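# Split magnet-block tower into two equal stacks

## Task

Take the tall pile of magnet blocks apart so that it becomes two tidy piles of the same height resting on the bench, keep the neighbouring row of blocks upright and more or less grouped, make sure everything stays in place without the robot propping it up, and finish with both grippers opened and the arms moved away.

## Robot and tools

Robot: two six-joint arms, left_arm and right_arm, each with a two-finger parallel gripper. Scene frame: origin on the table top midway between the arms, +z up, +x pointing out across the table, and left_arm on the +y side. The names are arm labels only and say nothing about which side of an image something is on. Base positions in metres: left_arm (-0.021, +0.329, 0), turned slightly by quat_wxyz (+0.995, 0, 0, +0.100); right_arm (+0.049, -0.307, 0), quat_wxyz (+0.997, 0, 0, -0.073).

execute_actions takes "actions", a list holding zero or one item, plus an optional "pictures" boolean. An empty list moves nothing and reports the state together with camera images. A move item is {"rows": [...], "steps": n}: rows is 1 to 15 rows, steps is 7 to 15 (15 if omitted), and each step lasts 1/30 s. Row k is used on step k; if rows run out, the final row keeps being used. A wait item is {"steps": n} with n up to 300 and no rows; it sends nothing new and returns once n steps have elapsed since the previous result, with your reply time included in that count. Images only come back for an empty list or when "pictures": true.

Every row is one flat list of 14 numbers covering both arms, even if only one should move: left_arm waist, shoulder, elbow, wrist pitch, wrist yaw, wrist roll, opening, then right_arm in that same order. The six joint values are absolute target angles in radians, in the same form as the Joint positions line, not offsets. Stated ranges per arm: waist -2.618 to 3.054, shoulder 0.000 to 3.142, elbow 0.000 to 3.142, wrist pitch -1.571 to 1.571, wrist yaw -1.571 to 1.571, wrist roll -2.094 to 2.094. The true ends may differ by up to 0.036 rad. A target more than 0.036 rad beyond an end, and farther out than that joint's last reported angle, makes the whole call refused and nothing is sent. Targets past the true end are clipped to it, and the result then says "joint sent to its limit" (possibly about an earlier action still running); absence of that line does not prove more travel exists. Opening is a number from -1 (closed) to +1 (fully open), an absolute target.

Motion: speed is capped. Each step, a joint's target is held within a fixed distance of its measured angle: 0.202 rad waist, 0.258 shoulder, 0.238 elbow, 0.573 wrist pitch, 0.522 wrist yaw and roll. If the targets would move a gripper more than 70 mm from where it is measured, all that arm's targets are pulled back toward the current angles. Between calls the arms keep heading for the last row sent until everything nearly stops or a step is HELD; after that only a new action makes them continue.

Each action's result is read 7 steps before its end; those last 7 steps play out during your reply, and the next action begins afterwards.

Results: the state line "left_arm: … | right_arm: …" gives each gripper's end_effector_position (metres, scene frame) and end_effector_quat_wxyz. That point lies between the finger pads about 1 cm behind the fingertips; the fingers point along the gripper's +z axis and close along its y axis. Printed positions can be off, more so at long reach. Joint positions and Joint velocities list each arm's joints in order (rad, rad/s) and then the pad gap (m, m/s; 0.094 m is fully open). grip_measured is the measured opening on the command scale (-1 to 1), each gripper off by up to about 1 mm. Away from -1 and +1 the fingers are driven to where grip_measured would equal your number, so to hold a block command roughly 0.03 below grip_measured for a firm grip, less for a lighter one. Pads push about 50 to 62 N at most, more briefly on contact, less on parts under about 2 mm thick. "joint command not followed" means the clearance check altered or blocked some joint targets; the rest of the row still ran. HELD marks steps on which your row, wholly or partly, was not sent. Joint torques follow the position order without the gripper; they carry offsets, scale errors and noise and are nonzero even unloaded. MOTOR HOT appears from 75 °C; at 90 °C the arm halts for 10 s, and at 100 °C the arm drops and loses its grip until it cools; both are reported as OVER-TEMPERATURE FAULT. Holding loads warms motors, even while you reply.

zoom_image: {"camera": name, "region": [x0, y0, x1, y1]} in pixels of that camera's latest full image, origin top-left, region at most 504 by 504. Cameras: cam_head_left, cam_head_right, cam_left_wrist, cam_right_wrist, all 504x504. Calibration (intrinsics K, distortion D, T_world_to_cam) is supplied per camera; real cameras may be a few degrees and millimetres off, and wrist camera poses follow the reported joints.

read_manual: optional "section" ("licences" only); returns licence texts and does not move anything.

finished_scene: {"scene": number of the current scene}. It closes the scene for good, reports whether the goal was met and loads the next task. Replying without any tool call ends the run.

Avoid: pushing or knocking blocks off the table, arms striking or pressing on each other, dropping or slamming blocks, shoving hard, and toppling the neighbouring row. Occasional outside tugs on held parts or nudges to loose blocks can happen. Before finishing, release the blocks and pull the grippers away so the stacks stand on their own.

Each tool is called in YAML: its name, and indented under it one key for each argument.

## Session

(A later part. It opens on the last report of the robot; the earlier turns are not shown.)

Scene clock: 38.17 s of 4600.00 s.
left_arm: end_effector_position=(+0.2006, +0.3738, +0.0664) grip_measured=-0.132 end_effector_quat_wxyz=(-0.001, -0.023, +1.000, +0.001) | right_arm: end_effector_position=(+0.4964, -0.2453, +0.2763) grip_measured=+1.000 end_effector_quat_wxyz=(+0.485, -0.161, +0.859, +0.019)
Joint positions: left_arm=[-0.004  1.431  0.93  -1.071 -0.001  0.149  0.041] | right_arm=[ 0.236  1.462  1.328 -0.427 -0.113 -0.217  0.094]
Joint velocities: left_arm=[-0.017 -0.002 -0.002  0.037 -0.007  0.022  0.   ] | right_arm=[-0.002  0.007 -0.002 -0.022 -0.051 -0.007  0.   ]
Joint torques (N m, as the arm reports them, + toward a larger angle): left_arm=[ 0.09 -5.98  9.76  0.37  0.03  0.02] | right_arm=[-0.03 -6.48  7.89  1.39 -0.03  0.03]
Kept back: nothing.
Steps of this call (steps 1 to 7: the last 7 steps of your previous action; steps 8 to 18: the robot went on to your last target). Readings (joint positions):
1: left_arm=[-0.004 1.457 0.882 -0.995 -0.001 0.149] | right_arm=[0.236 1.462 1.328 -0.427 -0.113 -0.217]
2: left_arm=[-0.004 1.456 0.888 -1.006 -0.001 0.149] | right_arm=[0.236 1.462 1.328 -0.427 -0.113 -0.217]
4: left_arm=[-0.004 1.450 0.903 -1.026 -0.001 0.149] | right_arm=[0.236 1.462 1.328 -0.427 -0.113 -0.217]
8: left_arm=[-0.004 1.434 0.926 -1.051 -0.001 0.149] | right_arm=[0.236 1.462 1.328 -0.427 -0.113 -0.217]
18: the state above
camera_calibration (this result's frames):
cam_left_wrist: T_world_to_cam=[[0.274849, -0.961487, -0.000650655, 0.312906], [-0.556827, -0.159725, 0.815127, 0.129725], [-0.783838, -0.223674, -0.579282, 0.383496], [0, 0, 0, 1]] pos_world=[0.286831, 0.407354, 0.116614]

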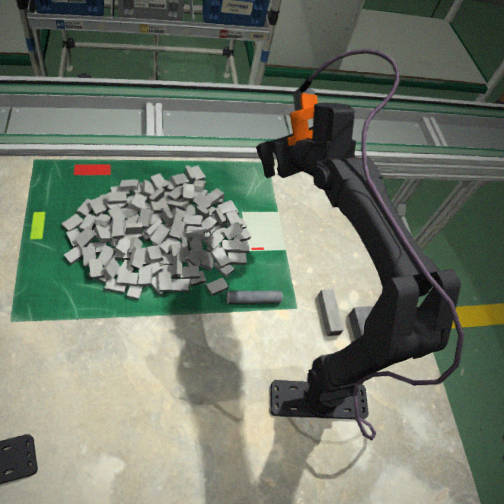

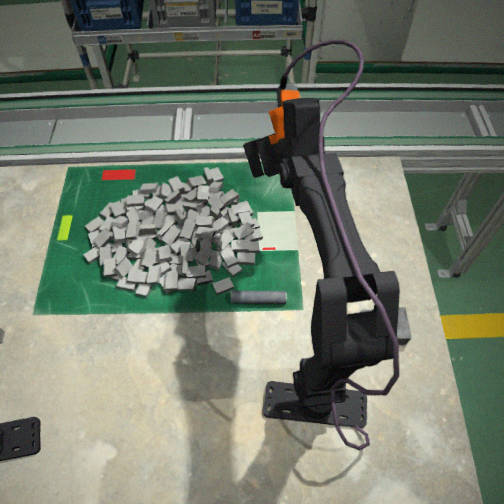

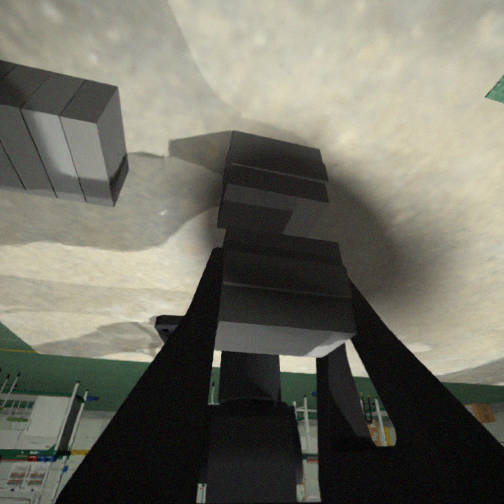

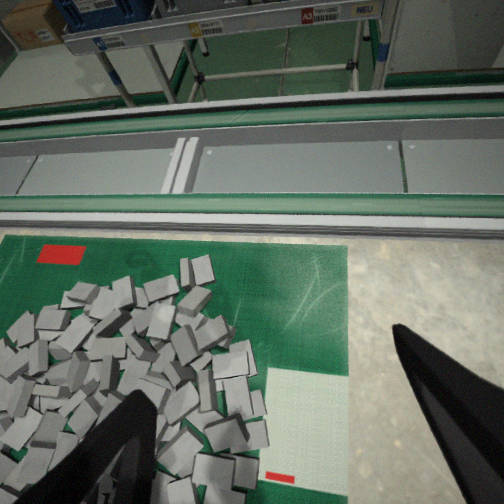

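execute_actions:
  actions:
    - {"rows": [[-0.006,1.407,0.962,-1.077,0,0.149,-0.17,0.236,1.462,1.328,-0.427,-0.113,-0.217,1],[-0.011,1.408,0.960,-1.074,0,0.144,-0.17,0.236,1.462,1.328,-0.427,-0.113,-0.217,1],[-0.020,1.410,0.957,-1.071,0,0.135,-0.17,0.236,1.462,1.328,-0.427,-0.113,-0.217,1],[-0.031,1.411,0.954,-1.068,0,0.124,-0.17,0.236,1.462,1.328,-0.427,-0.113,-0.217,1],[-0.046,1.413,0.952,-1.065,0,0.109,-0.17,0.236,1.462,1.328,-0.427,-0.113,-0.217,1],[-0.064,1.415,0.949,-1.062,0,0.091,-0.17,0.236,1.462,1.328,-0.427,-0.113,-0.217,1],[-0.084,1.416,0.946,-1.059,0,0.071,-0.17,0.236,1.462,1.328,-0.427,-0.113,-0.217,1],[-0.106,1.418,0.943,-1.056,0,0.049,-0.17,0.236,1.462,1.328,-0.427,-0.113,-0.217,1],[-0.130,1.419,0.941,-1.053,0,0.025,-0.17,0.236,1.462,1.328,-0.427,-0.113,-0.217,1],[-0.155,1.421,0.938,-1.050,0,0.0,-0.17,0.236,1.462,1.328,-0.427,-0.113,-0.217,1],[-0.181,1.423,0.935,-1.047,0,-0.026,-0.17,0.236,1.462,1.328,-0.427,-0.113,-0.217,1],[-0.208,1.424,0.933,-1.043,0,-0.053,-0.17,0.236,1.462,1.328,-0.427,-0.113,-0.217,1],[-0.235,1.426,0.930,-1.036,0,-0.080,-0.17,0.236,1.462,1.328,-0.427,-0.113,-0.217,1],[-0.261,1.4276,0.9278,-1.027,0,-0.106,-0.17,0.236,1.462,1.328,-0.427,-0.113,-0.217,1],[-0.286,1.4288,0.9251,-1.017,0,-0.131,-0.17,0.236,1.462,1.328,-0.427,-0.113,-0.217,1]], "steps": 15}

execute_actions:
  actions:
    - {"rows": [[-0.310,1.4308,0.9209,-1.005,0,-0.155,-0.17,0.236,1.462,1.328,-0.427,-0.113,-0.217,1],[-0.332,1.4334,0.9155,-0.991,0,-0.177,-0.17,0.236,1.462,1.328,-0.427,-0.113,-0.217,1],[-0.352,1.4365,0.9090,-0.977,0,-0.197,-0.17,0.236,1.462,1.328,-0.427,-0.113,-0.217,1],[-0.370,1.4400,0.9015,-0.961,0,-0.215,-0.17,0.236,1.462,1.328,-0.427,-0.113,-0.217,1],[-0.385,1.4440,0.8931,-0.947,0,-0.230,-0.17,0.236,1.462,1.328,-0.427,-0.113,-0.217,1],[-0.396,1.4482,0.8842,-0.933,0,-0.241,-0.17,0.236,1.462,1.328,-0.427,-0.113,-0.217,1],[-0.405,1.4526,0.8749,-0.919,0,-0.250,-0.17,0.236,1.462,1.328,-0.427,-0.113,-0.217,1],[-0.410,1.4576,0.8658,-0.905,0,-0.255,-0.17,0.236,1.462,1.328,-0.427,-0.113,-0.217,1],[-0.412,1.4627,0.8566,-0.892,0,-0.257,-0.17,0.236,1.462,1.328,-0.427,-0.113,-0.217,1],[-0.412,1.4677,0.8475,-0.879,0,-0.257,-0.17,0.236,1.462,1.328,-0.427,-0.113,-0.217,1],[-0.412,1.4726,0.8387,-0.867,0,-0.257,-0.17,0.236,1.462,1.328,-0.427,-0.113,-0.217,1],[-0.412,1.4774,0.8302,-0.857,0,-0.257,-0.17,0.236,1.462,1.328,-0.427,-0.113,-0.217,1],[-0.412,1.4819,0.8223,-0.848,0,-0.257,-0.17,0.236,1.462,1.328,-0.427,-0.113,-0.217,1],[-0.412,1.4869,0.8154,-0.840,0,-0.257,-0.17,0.236,1.462,1.328,-0.427,-0.113,-0.217,1],[-0.412,1.4914,0.8093,-0.833,0,-0.257,-0.17,0.236,1.462,1.328,-0.427,-0.113,-0.217,1]], "steps": 15}

execute_actions:
  actions:
    - {"rows": [[-0.412,1.4952,0.8040,-0.828,0,-0.257,-0.17,0.236,1.462,1.328,-0.427,-0.113,-0.217,1],[-0.412,1.4985,0.7995,-0.823,0,-0.257,-0.17,0.236,1.462,1.328,-0.427,-0.113,-0.217,1],[-0.412,1.5013,0.7958,-0.819,0,-0.257,-0.17,0.236,1.462,1.328,-0.427,-0.113,-0.217,1],[-0.412,1.5036,0.7927,-0.816,0,-0.257,-0.17,0.236,1.462,1.328,-0.427,-0.113,-0.217,1],[-0.412,1.5055,0.7900,-0.812,0,-0.257,-0.17,0.236,1.462,1.328,-0.427,-0.113,-0.217,1],[-0.412,1.5072,0.7876,-0.809,0,-0.257,-0.17,0.236,1.462,1.328,-0.427,-0.113,-0.217,1],[-0.412,1.5088,0.7855,-0.806,0,-0.257,-0.17,0.236,1.462,1.328,-0.427,-0.113,-0.217,1],[-0.412,1.5102,0.7837,-0.806,0,-0.257,-0.17,0.236,1.462,1.328,-0.427,-0.113,-0.217,1],[-0.412,1.5116,0.7819,-0.806,0,-0.257,-0.17,0.236,1.462,1.328,-0.427,-0.113,-0.217,1],[-0.412,1.5128,0.7803,-0.806,0,-0.257,-0.17,0.236,1.462,1.328,-0.427,-0.113,-0.217,1],[-0.412,1.5140,0.7788,-0.806,0,-0.257,-0.17,0.236,1.462,1.328,-0.427,-0.113,-0.217,1],[-0.412,1.5152,0.7772,-0.806,0,-0.257,-0.17,0.236,1.462,1.328,-0.427,-0.113,-0.217,1],[-0.412,1.5162,0.7759,-0.806,0,-0.257,-0.17,0.236,1.462,1.328,-0.427,-0.113,-0.217,1],[-0.412,1.5170,0.7749,-0.806,0,-0.257,-0.17,0.236,1.462,1.328,-0.427,-0.113,-0.217,1],[-0.412,1.5176,0.7741,-0.806,0,-0.257,-0.17,0.236,1.462,1.328,-0.427,-0.113,-0.217,1]], "steps": 15}

execute_actions:
  actions:
    - {"steps": 13}
  pictures: true

Scene clock: 43.83 s of 4600.00 s.
left_arm: end_effector_position=(+0.2025, +0.3617, +0.0664) grip_measured=-0.132 end_effector_quat_wxyz=(-0.002, -0.016, +1.000, +0.002) | right_arm: end_effector_position=(+0.4964, -0.2453, +0.2763) grip_measured=+1.000 end_effector_quat_wxyz=(+0.485, -0.161, +0.859, +0.019)
Joint positions: left_arm=[-0.061  1.431  0.93  -1.072 -0.004  0.108  0.041] | right_arm=[ 0.236  1.462  1.328 -0.427 -0.113 -0.217  0.094]
Joint velocities: left_arm=[-0.549 -0.007 -0.002  0.066  0.037 -0.359  0.001] | right_arm=[-0.012  0.007 -0.007  0.007  0.081 -0.066  0.   ]
Joint torques (N m, as the arm reports them, + toward a larger angle): left_arm=[-0.88 -5.05  7.67  0.57  0.08 -0.03] | right_arm=[-0.03 -6.5   7.91  1.37 -0.03  0.03]
Steps of this call (steps 1 to 15: the robot went on to your last target; steps 16 to 90: nothing new was sent; then 2.40 s passed at rest; steps 91 to 98: the first 8 steps of this action). Readings (joint positions):
91: left_arm=[-0.004 1.431 0.930 -1.072 -0.001 0.149] | right_arm=[0.236 1.462 1.328 -0.427 -0.113 -0.217]
92: left_arm=[-0.004 1.431 0.930 -1.072 -0.001 0.149] | right_arm=[0.236 1.462 1.328 -0.427 -0.113 -0.217]
94: left_arm=[-0.008 1.431 0.930 -1.072 -0.002 0.144] | right_arm=[0.236 1.462 1.328 -0.427 -0.113 -0.217]
98: the state above

Scene clock: 44.33 s of 4600.00 s.
left_arm: end_effector_position=(+0.2099, +0.2839, +0.0522) grip_measured=-0.132 end_effector_quat_wxyz=(+0.016, +0.001, +1.000, -0.005) | right_arm: end_effector_position=(+0.4964, -0.2453, +0.2763) grip_measured=+1.000 end_effector_quat_wxyz=(+0.485, -0.161, +0.859, +0.019)
Joint positions: left_arm=[-0.393  1.449  0.886 -0.973  0.004 -0.19   0.041] | right_arm=[ 0.236  1.462  1.328 -0.427 -0.113 -0.217  0.094]
Joint velocities: left_arm=[-0.271  0.159 -0.286  0.315  0.022 -0.403 -0.001] | right_arm=[ 0.002 -0.017 -0.017 -0.007 -0.007 -0.037  0.   ]
Joint torques (N m, as the arm reports them, + toward a larger angle): left_arm=[-0.08 -4.16  6.29  0.67 -0.05 -0.06] | right_arm=[-0.06 -6.47  7.95  1.39 -0.03  0.02]
Steps of this call (steps 1 to 7: the last 7 steps of your previous action; steps 8 to 15: the first 8 steps of this action). Readings (joint positions):
8: left_arm=[-0.263 1.431 0.930 -1.055 -0.001 -0.053] | right_arm=[0.236 1.462 1.328 -0.427 -0.113 -0.217]
9: left_arm=[-0.288 1.431 0.928 -1.046 -0.000 -0.076] | right_arm=[0.236 1.462 1.328 -0.427 -0.113 -0.217]
11: left_arm=[-0.333 1.432 0.919 -1.023 0.001 -0.120] | right_arm=[0.236 1.462 1.328 -0.427 -0.113 -0.217]
15: the state above

Scene clock: 44.83 s of 4600.00 s.
left_arm: end_effector_position=(+0.2022, +0.2821, +0.0169) grip_measured=-0.132 end_effector_quat_wxyz=(+0.001, -0.022, +1.000, -0.003) | right_arm: end_effector_position=(+0.4964, -0.2453, +0.2763) grip_measured=+1.000 end_effector_quat_wxyz=(+0.485, -0.161, +0.859, +0.019)
Joint positions: left_arm=[-0.405  1.51   0.789 -0.846  0.005 -0.249  0.041] | right_arm=[ 0.236  1.462  1.328 -0.427 -0.113 -0.217  0.094]
Joint velocities: left_arm=[-0.002  0.027 -0.066  0.183 -0.037 -0.066  0.001] | right_arm=[ 0.007  0.002  0.012  0.051 -0.007  0.007  0.   ]
Joint torques (N m, as the arm reports them, + toward a larger angle): left_arm=[-0.55 -4.53  5.88  0.67 -0.02 -0.06] | right_arm=[-0.03 -6.44  7.9   1.39 -0.04  0.03]
Steps of this call (steps 1 to 7: the last 7 steps of your previous action; steps 8 to 15: the first 8 steps of this action). Readings (joint positions):
8: left_arm=[-0.405 1.492 0.814 -0.889 0.005 -0.241] | right_arm=[0.236 1.462 1.328 -0.427 -0.113 -0.217]
9: left_arm=[-0.405 1.496 0.808 -0.881 0.005 -0.243] | right_arm=[0.236 1.462 1.328 -0.427 -0.113 -0.217]
11: left_arm=[-0.405 1.503 0.799 -0.867 0.005 -0.246] | right_arm=[0.236 1.462 1.328 -0.427 -0.113 -0.217]
15: the state above

Scene clock: 45.27 s of 4600.00 s.
left_arm: end_effector_position=(+0.2023, +0.2821, +0.0134) grip_measured=-0.132 end_effector_quat_wxyz=(+0.001, -0.023, +1.000, -0.003) | right_arm: end_effector_position=(+0.4964, -0.2453, +0.2763) grip_measured=+1.000 end_effector_quat_wxyz=(+0.485, -0.161, +0.859, +0.019)
Joint positions: left_arm=[-0.405  1.517  0.78  -0.83   0.005 -0.251  0.041] | right_arm=[ 0.236  1.462  1.328 -0.427 -0.113 -0.217  0.094]
Joint velocities: left_arm=[ 0.002 -0.007  0.002 -0.051 -0.007  0.007 -0.001] | right_arm=[-0.012 -0.002 -0.002 -0.037 -0.007 -0.007  0.   ]
Joint torques (N m, as the arm reports them, + toward a larger angle): left_arm=[-0.54 -4.43  5.54  0.69 -0.05 -0.06] | right_arm=[-0.04 -6.47  7.92  1.36 -0.05  0.03]
Kept back: nothing.
Steps of this call (steps 1 to 7: the last 7 steps of your previous action; steps 8 to 13: the robot went on to your last target). Readings (joint positions):
1: left_arm=[-0.405 1.511 0.787 -0.842 0.005 -0.249] | right_arm=[0.236 1.462 1.328 -0.427 -0.113 -0.217]
2: left_arm=[-0.405 1.513 0.786 -0.839 0.005 -0.250] | right_arm=[0.236 1.462 1.328 -0.427 -0.113 -0.217]
4: left_arm=[-0.405 1.514 0.784 -0.834 0.005 -0.250] | right_arm=[0.236 1.462 1.328 -0.427 -0.113 -0.217]
8: left_arm=[-0.405 1.517 0.780 -0.830 0.005 -0.251] | right_arm=[0.236 1.462 1.328 -0.427 -0.113 -0.217]
13: the state above
camera_calibration (this result's frames):
cam_left_wrist: T_world_to_cam=[[0.273732, -0.961783, 0.00666029, 0.224463], [-0.56041, -0.153862, 0.813798, 0.158304], [-0.781672, -0.226495, -0.58111, 0.333977], [0, 0, 0, 1]] pos_world=[0.288333, 0.315886, 0.0637554]

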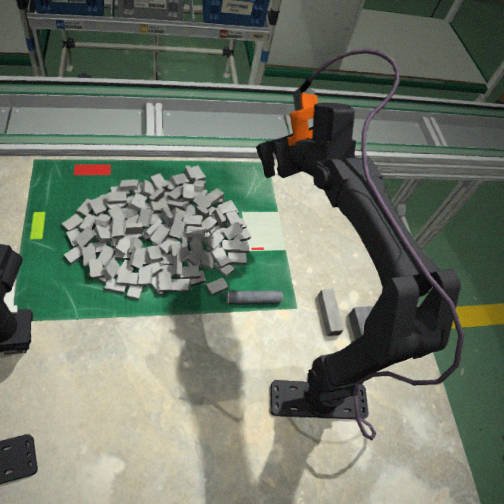

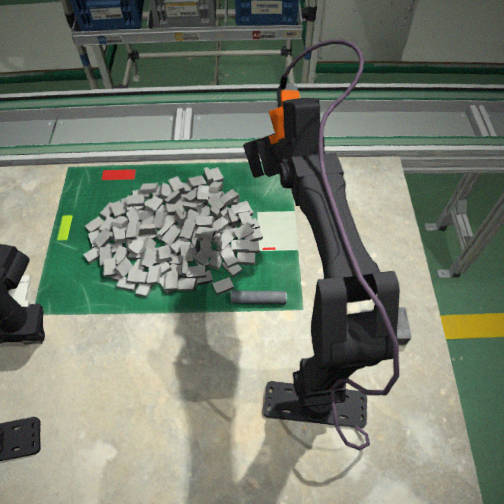

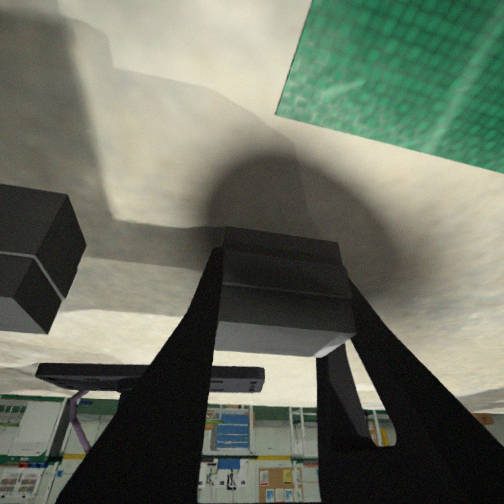

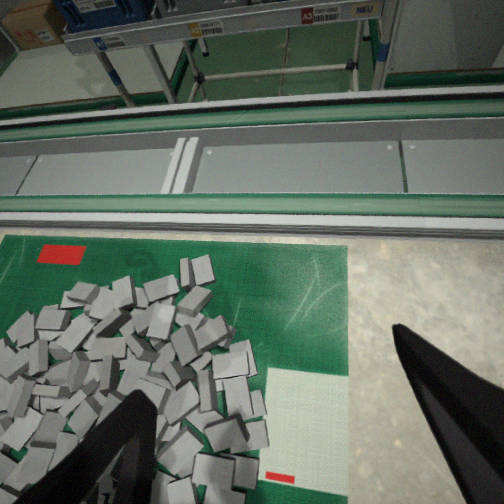

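zoom_image:
  camera: "cam_left_wrist"
  region: [180, 205, 380, 365]

zoom_image:
  camera: "cam_left_wrist"
  region: [0, 170, 130, 350]

Region (180, 205, 380, 365) of cam_left_wrist's 504x504 image, scaled by 2.520, with more detail than that image has; it fills the top 403 rows of this view, and the rest is white.

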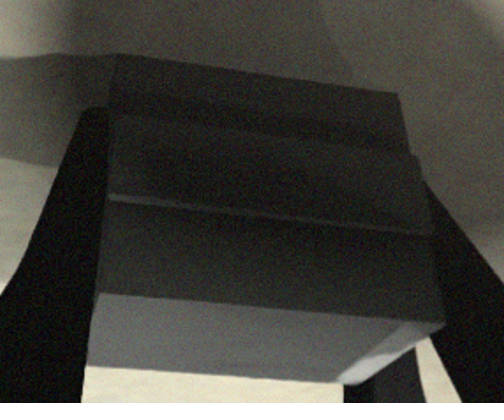

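Region (0, 170, 130, 350) of cam_left_wrist's 504x504 image, scaled by 2.800, with more detail than that image has.

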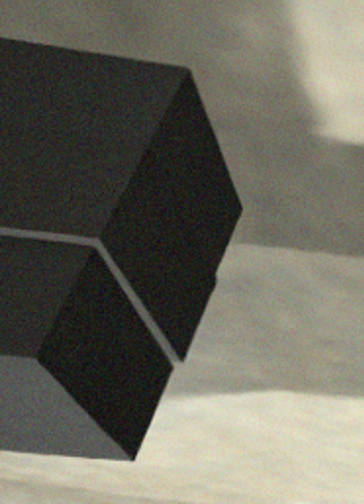

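execute_actions:
  actions:
    - {"rows": [[-0.408,1.516,0.776,-0.812,0.002,-0.253,-0.15,0.236,1.462,1.328,-0.427,-0.113,-0.217,1],[-0.405,1.515,0.778,-0.818,0.003,-0.251,-0.125,0.236,1.462,1.328,-0.427,-0.113,-0.217,1],[-0.405,1.514,0.78,-0.824,0.003,-0.251,-0.085,0.236,1.462,1.328,-0.427,-0.113,-0.217,1],[-0.405,1.514,0.78,-0.824,0.003,-0.251,-0.02,0.236,1.462,1.328,-0.427,-0.113,-0.217,1],[-0.405,1.514,0.78,-0.824,0.003,-0.251,0.07,0.236,1.462,1.328,-0.427,-0.113,-0.217,1],[-0.405,1.514,0.78,-0.824,0.003,-0.251,0.16,0.236,1.462,1.328,-0.427,-0.113,-0.217,1],[-0.405,1.514,0.78,-0.824,0.003,-0.251,0.25,0.236,1.462,1.328,-0.427,-0.113,-0.217,1],[-0.405,1.514,0.78,-0.824,0.003,-0.245,0.33,0.236,1.462,1.328,-0.427,-0.113,-0.217,1],[-0.405,1.514,0.78,-0.824,0.003,-0.228,0.38,0.236,1.462,1.328,-0.427,-0.113,-0.217,1],[-0.405,1.514,0.78,-0.824,0.003,-0.200,0.4,0.236,1.462,1.328,-0.427,-0.113,-0.217,1],[-0.405,1.514,0.78,-0.824,0.003,-0.161,0.4,0.236,1.462,1.328,-0.427,-0.113,-0.217,1],[-0.405,1.514,0.78,-0.824,0.003,-0.111,0.4,0.236,1.462,1.328,-0.427,-0.113,-0.217,1],[-0.405,1.514,0.78,-0.824,0.003,-0.053,0.4,0.236,1.462,1.328,-0.427,-0.113,-0.217,1],[-0.405,1.514,0.78,-0.824,0.003,0.015,0.4,0.236,1.462,1.328,-0.427,-0.113,-0.217,1],[-0.405,1.514,0.78,-0.824,0.003,0.090,0.4,0.236,1.462,1.328,-0.427,-0.113,-0.217,1]], "steps": 15}

execute_actions:
  actions:
    - {"rows": [[-0.405,1.514,0.78,-0.824,0.003,0.171,0.4,0.236,1.462,1.328,-0.427,-0.113,-0.217,1],[-0.405,1.514,0.78,-0.824,0.003,0.258,0.4,0.236,1.462,1.328,-0.427,-0.113,-0.217,1],[-0.405,1.514,0.78,-0.824,0.003,0.349,0.4,0.236,1.462,1.328,-0.427,-0.113,-0.217,1],[-0.405,1.514,0.78,-0.824,0.003,0.442,0.4,0.236,1.462,1.328,-0.427,-0.113,-0.217,1],[-0.405,1.514,0.78,-0.824,0.003,0.538,0.4,0.236,1.462,1.328,-0.427,-0.113,-0.217,1],[-0.405,1.514,0.78,-0.824,0.003,0.633,0.4,0.236,1.462,1.328,-0.427,-0.113,-0.217,1],[-0.405,1.514,0.78,-0.824,0.003,0.726,0.4,0.236,1.462,1.328,-0.427,-0.113,-0.217,1],[-0.405,1.514,0.78,-0.824,0.003,0.817,0.4,0.236,1.462,1.328,-0.427,-0.113,-0.217,1],[-0.405,1.514,0.78,-0.824,0.003,0.904,0.4,0.236,1.462,1.328,-0.427,-0.113,-0.217,1],[-0.405,1.514,0.78,-0.824,0.003,0.985,0.4,0.236,1.462,1.328,-0.427,-0.113,-0.217,1],[-0.405,1.514,0.78,-0.824,0.003,1.060,0.4,0.236,1.462,1.328,-0.427,-0.113,-0.217,1],[-0.405,1.514,0.78,-0.824,0.003,1.128,0.4,0.236,1.462,1.328,-0.427,-0.113,-0.217,1],[-0.405,1.514,0.78,-0.824,0.003,1.186,0.37,0.236,1.462,1.328,-0.427,-0.113,-0.217,1],[-0.405,1.514,0.78,-0.824,0.003,1.236,0.32,0.236,1.462,1.328,-0.427,-0.113,-0.217,1],[-0.405,1.514,0.78,-0.824,0.003,1.275,0.26,0.236,1.462,1.328,-0.427,-0.113,-0.217,1]], "steps": 15}

execute_actions:
  actions:
    - {"rows": [[-0.405,1.514,0.78,-0.824,0.003,1.303,0.2,0.236,1.462,1.328,-0.427,-0.113,-0.217,1],[-0.405,1.514,0.78,-0.824,0.003,1.320,0.14,0.236,1.462,1.328,-0.427,-0.113,-0.217,1],[-0.405,1.514,0.78,-0.824,0.003,1.326,0.08,0.236,1.462,1.328,-0.427,-0.113,-0.217,1],[-0.405,1.514,0.78,-0.824,0.003,1.326,0.02,0.236,1.462,1.328,-0.427,-0.113,-0.217,1],[-0.405,1.514,0.78,-0.824,0.003,1.326,-0.04,0.236,1.462,1.328,-0.427,-0.113,-0.217,1],[-0.405,1.514,0.78,-0.824,0.003,1.326,-0.1,0.236,1.462,1.328,-0.427,-0.113,-0.217,1],[-0.405,1.514,0.78,-0.824,0.003,1.326,-0.15,0.236,1.462,1.328,-0.427,-0.113,-0.217,1],[-0.405,1.514,0.78,-0.824,0.003,1.326,-0.2,0.236,1.462,1.328,-0.427,-0.113,-0.217,1],[-0.405,1.514,0.78,-0.824,0.003,1.326,-0.24,0.236,1.462,1.328,-0.427,-0.113,-0.217,1],[-0.405,1.514,0.78,-0.824,0.003,1.326,-0.27,0.236,1.462,1.328,-0.427,-0.113,-0.217,1],[-0.405,1.514,0.78,-0.824,0.003,1.326,-0.295,0.236,1.462,1.328,-0.427,-0.113,-0.217,1],[-0.405,1.514,0.78,-0.824,0.003,1.326,-0.315,0.236,1.462,1.328,-0.427,-0.113,-0.217,1],[-0.405,1.514,0.78,-0.824,0.003,1.326,-0.33,0.236,1.462,1.328,-0.427,-0.113,-0.217,1],[-0.405,1.514,0.78,-0.824,0.003,1.326,-0.345,0.236,1.462,1.328,-0.427,-0.113,-0.217,1],[-0.405,1.514,0.78,-0.824,0.003,1.326,-0.36,0.236,1.462,1.328,-0.427,-0.113,-0.217,1]], "steps": 15}
  pictures: true

execute_actions:
  actions:
    - {"rows": [[-0.405,1.514,0.78,-0.824,0.003,1.326,-0.373,0.236,1.462,1.328,-0.427,-0.113,-0.217,1],[-0.405,1.514,0.78,-0.824,0.003,1.326,-0.386,0.236,1.462,1.328,-0.427,-0.113,-0.217,1],[-0.405,1.514,0.78,-0.824,0.003,1.326,-0.399,0.236,1.462,1.328,-0.427,-0.113,-0.217,1],[-0.405,1.514,0.78,-0.824,0.003,1.326,-0.412,0.236,1.462,1.328,-0.427,-0.113,-0.217,1],[-0.405,1.514,0.78,-0.824,0.003,1.326,-0.425,0.236,1.462,1.328,-0.427,-0.113,-0.217,1],[-0.405,1.514,0.78,-0.824,0.003,1.326,-0.438,0.236,1.462,1.328,-0.427,-0.113,-0.217,1],[-0.405,1.514,0.78,-0.824,0.003,1.326,-0.451,0.236,1.462,1.328,-0.427,-0.113,-0.217,1],[-0.405,1.514,0.78,-0.824,0.003,1.326,-0.464,0.236,1.462,1.328,-0.427,-0.113,-0.217,1],[-0.405,1.514,0.78,-0.824,0.003,1.326,-0.475,0.236,1.462,1.328,-0.427,-0.113,-0.217,1]], "steps": 9}

execute_actions:
  actions:
    - {"steps": 12}
  pictures: true

Scene clock: 52.20 s of 4600.00 s.
left_arm: end_effector_position=(+0.2023, +0.2821, +0.0134) grip_measured=+0.291 end_effector_quat_wxyz=(+0.001, -0.023, +1.000, -0.003) | right_arm: end_effector_position=(+0.4964, -0.2453, +0.2763) grip_measured=+1.000 end_effector_quat_wxyz=(+0.485, -0.161, +0.859, +0.019)
Joint positions: left_arm=[-0.405  1.517  0.78  -0.83   0.005 -0.251  0.061] | right_arm=[ 0.236  1.462  1.328 -0.427 -0.113 -0.217  0.094]
Joint velocities: left_arm=[ 0.002 -0.002 -0.007  0.022  0.007 -0.022  0.074] | right_arm=[ 0.017  0.007  0.012  0.007 -0.066 -0.007  0.   ]
Joint torques (N m, as the arm reports them, + toward a larger angle): left_arm=[ 0.02 -4.72  6.11  0.52  0.    0.07] | right_arm=[-0.03 -6.5   7.9   1.39 -0.03  0.03]
Steps of this call (steps 1 to 30: the robot went on to your last target; steps 31 to 90: nothing new was sent; then 3.67 s passed at rest; steps 91 to 98: the first 8 steps of this action). Readings (joint positions):
91: left_arm=[-0.405 1.517 0.780 -0.830 0.005 -0.251] | right_arm=[0.236 1.462 1.328 -0.427 -0.113 -0.217]
92: left_arm=[-0.405 1.517 0.780 -0.830 0.005 -0.251] | right_arm=[0.236 1.462 1.328 -0.427 -0.113 -0.217]
94: left_arm=[-0.405 1.517 0.780 -0.830 0.005 -0.251] | right_arm=[0.236 1.462 1.328 -0.427 -0.113 -0.217]
98: the state above

Scene clock: 52.70 s of 4600.00 s.
left_arm: end_effector_position=(+0.2023, +0.2821, +0.0134) grip_measured=+0.398 end_effector_quat_wxyz=(+0.002, +0.328, +0.945, -0.002) | right_arm: end_effector_position=(+0.4964, -0.2453, +0.2763) grip_measured=+1.000 end_effector_quat_wxyz=(+0.485, -0.161, +0.859, +0.019)
Joint positions: left_arm=[-0.405  1.517  0.78  -0.83   0.005  0.462  0.066] | right_arm=[ 0.236  1.462  1.328 -0.427 -0.113 -0.217  0.094]
Joint velocities: left_arm=[ 0.017 -0.007  0.012 -0.007 -0.051  2.366 -0.001] | right_arm=[-0.017 -0.007  0.002 -0.022  0.051 -0.051  0.   ]
Joint torques (N m, as the arm reports them, + toward a larger angle): left_arm=[ 0.06 -4.61  6.07  0.5   0.02  0.05] | right_arm=[-0.04 -6.5   7.9   1.38 -0.03  0.02]
Steps of this call (steps 1 to 7: the last 7 steps of your previous action; steps 8 to 15: the first 8 steps of this action). Readings (joint positions):
8: left_arm=[-0.405 1.517 0.780 -0.830 0.005 -0.050] | right_arm=[0.236 1.462 1.328 -0.427 -0.113 -0.217]
9: left_arm=[-0.405 1.517 0.780 -0.830 0.005 0.007] | right_arm=[0.236 1.462 1.328 -0.427 -0.113 -0.217]
11: left_arm=[-0.405 1.517 0.780 -0.830 0.005 0.142] | right_arm=[0.236 1.462 1.328 -0.427 -0.113 -0.217]
15: the state above

Scene clock: 53.20 s of 4600.00 s.
left_arm: end_effector_position=(+0.2024, +0.2829, +0.0134) grip_measured=-0.176 end_effector_quat_wxyz=(+0.002, +0.671, +0.741, +0.001) | right_arm: end_effector_position=(+0.4964, -0.2453, +0.2763) grip_measured=+1.000 end_effector_quat_wxyz=(+0.485, -0.161, +0.859, +0.019)
Joint positions: left_arm=[-0.405  1.517  0.78  -0.83   0.     1.266  0.039] | right_arm=[ 0.236  1.462  1.328 -0.427 -0.113 -0.217  0.094]
Joint velocities: left_arm=[-0.002  0.007 -0.012  0.037 -0.007  0.344 -0.043] | right_arm=[-0.007 -0.007 -0.017 -0.051  0.007  0.037  0.   ]
Joint torques (N m, as the arm reports them, + toward a larger angle): left_arm=[ 0.03 -4.77  6.08  0.5   0.04  0.09] | right_arm=[-0.05 -6.53  7.89  1.38 -0.04  0.03]
Steps of this call (steps 1 to 7: the last 7 steps of your previous action; steps 8 to 15: the first 8 steps of this action). Readings (joint positions):
8: left_arm=[-0.405 1.517 0.780 -0.830 0.003 1.063] | right_arm=[0.236 1.462 1.328 -0.427 -0.113 -0.217]
9: left_arm=[-0.405 1.517 0.780 -0.830 0.003 1.113] | right_arm=[0.236 1.462 1.328 -0.427 -0.113 -0.217]
11: left_arm=[-0.405 1.517 0.780 -0.830 0.002 1.188] | right_arm=[0.236 1.462 1.328 -0.427 -0.113 -0.217]
15: the state above
camera_calibration (this result's frames):
cam_left_wrist: T_world_to_cam=[[-0.945854, -0.324587, -0.00188684, 0.291892], [-0.190416, 0.55015, 0.813066, -0.115517], [-0.262873, 0.769401, -0.582168, -0.0524378], [0, 0, 0, 1]] pos_world=[0.240307, 0.198642, 0.0639462]

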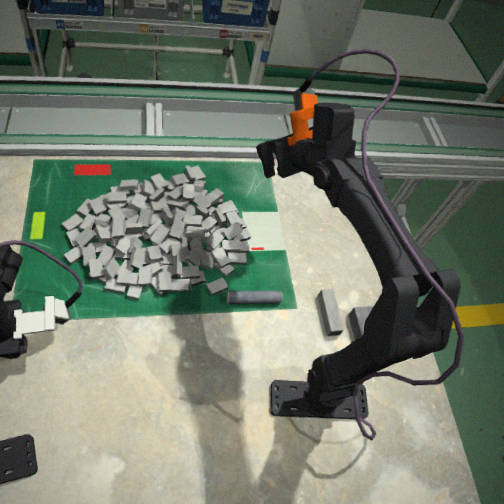

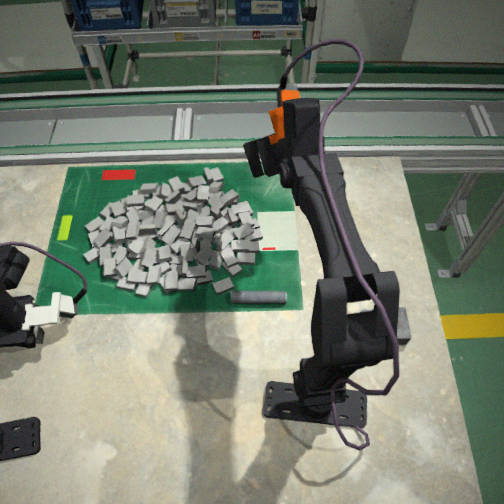

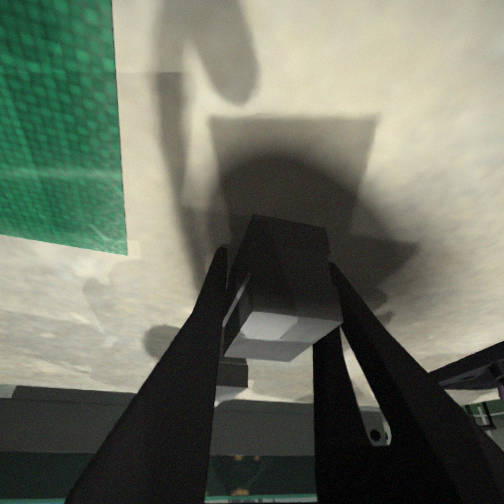

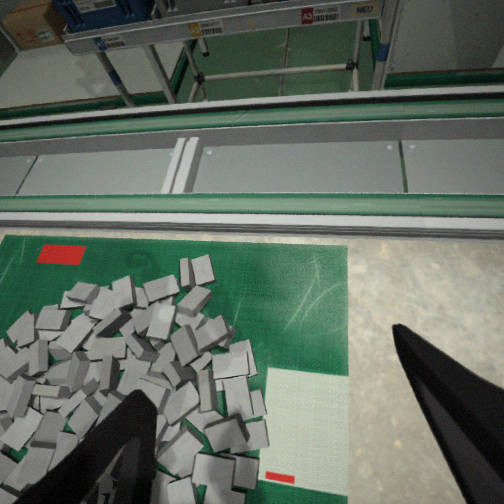

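Scene clock: 53.50 s of 4600.00 s.
left_arm: end_effector_position=(+0.2028, +0.2834, +0.0134) grip_measured=-0.378 end_effector_quat_wxyz=(+0.001, +0.688, +0.725, +0.002) | right_arm: end_effector_position=(+0.4964, -0.2453, +0.2763) grip_measured=+1.000 end_effector_quat_wxyz=(+0.485, -0.161, +0.859, +0.019)
Joint positions: left_arm=[-0.405  1.517  0.78  -0.828 -0.003  1.313  0.029] | right_arm=[ 0.236  1.462  1.328 -0.427 -0.113 -0.217  0.094]
Joint velocities: left_arm=[-0.012  0.002  0.012  0.022  0.007  0.037 -0.011] | right_arm=[ 0.022 -0.012 -0.002 -0.037 -0.022  0.051  0.   ]
Joint torques (N m, as the arm reports them, + toward a larger angle): left_arm=[-0.02 -4.67  6.01  0.44  0.07  0.1 ] | right_arm=[-0.01 -6.48  7.95  1.38 -0.04  0.03]
Steps of this call (steps 1 to 7: the last 7 steps of your previous action; steps 8 to 9: the first 2 steps of this action). Readings (joint positions):
8: left_arm=[-0.405 1.517 0.780 -0.829 -0.003 1.311] | right_arm=[0.236 1.462 1.328 -0.427 -0.113 -0.217]
9: the state above

Scene clock: 53.90 s of 4600.00 s.
left_arm: end_effector_position=(+0.2032, +0.2834, +0.0134) grip_measured=-0.453 end_effector_quat_wxyz=(+0.002, +0.691, +0.723, +0.003) | right_arm: end_effector_position=(+0.4964, -0.2453, +0.2763) grip_measured=+1.000 end_effector_quat_wxyz=(+0.485, -0.161, +0.859, +0.019)
Joint positions: left_arm=[-0.405  1.517  0.78  -0.827 -0.003  1.319  0.026] | right_arm=[ 0.236  1.462  1.328 -0.427 -0.113 -0.217  0.094]
Joint velocities: left_arm=[ 0.002 -0.012  0.012 -0.081 -0.022 -0.037 -0.001] | right_arm=[ 0.007 -0.002  0.002 -0.037 -0.022 -0.051  0.   ]
Joint torques (N m, as the arm reports them, + toward a larger angle): left_arm=[ 0.04 -4.62  6.08  0.47  0.06  0.07] | right_arm=[-0.05 -6.49  7.88  1.39 -0.03  0.03]
Kept back: nothing.
Steps of this call (steps 1 to 7: the last 7 steps of your previous action; steps 8 to 12: the robot went on to your last target). Readings (joint positions):
1: left_arm=[-0.405 1.517 0.780 -0.828 -0.003 1.314] | right_arm=[0.236 1.462 1.328 -0.427 -0.113 -0.217]
2: left_arm=[-0.405 1.517 0.780 -0.828 -0.003 1.315] | right_arm=[0.236 1.462 1.328 -0.427 -0.113 -0.217]
4: left_arm=[-0.405 1.517 0.780 -0.827 -0.003 1.317] | right_arm=[0.236 1.462 1.328 -0.427 -0.113 -0.217]
8: left_arm=[-0.405 1.517 0.780 -0.827 -0.003 1.318] | right_arm=[0.236 1.462 1.328 -0.427 -0.113 -0.217]
12: the state above
camera_calibration (this result's frames):
cam_left_wrist: T_world_to_cam=[[-0.961604, -0.274372, -0.0061369, 0.281838], [-0.16403, 0.556667, 0.814381, -0.122888], [-0.220027, 0.784118, -0.580299, -0.0655391], [0, 0, 0, 1]] pos_world=[0.236439, 0.197127, 0.0637752]

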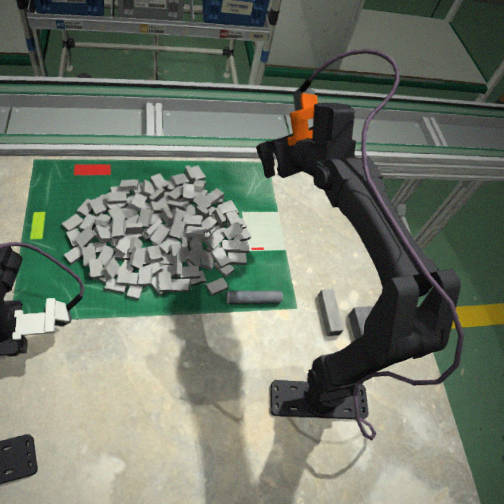

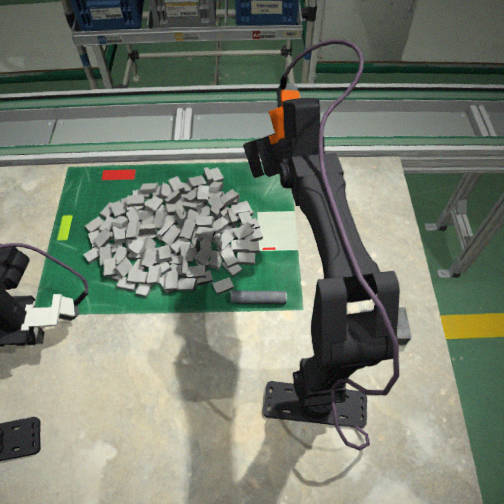

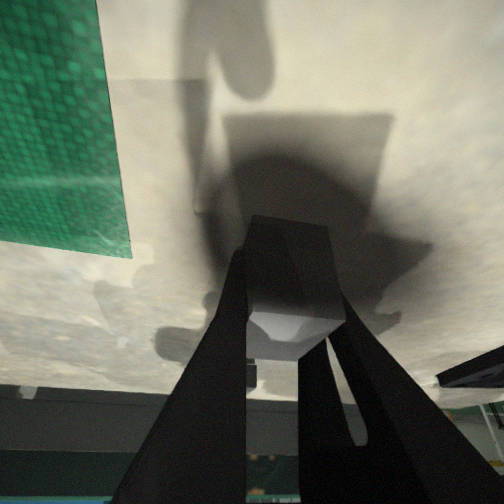

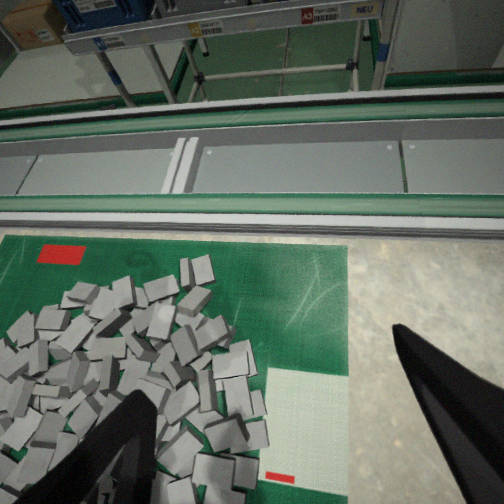

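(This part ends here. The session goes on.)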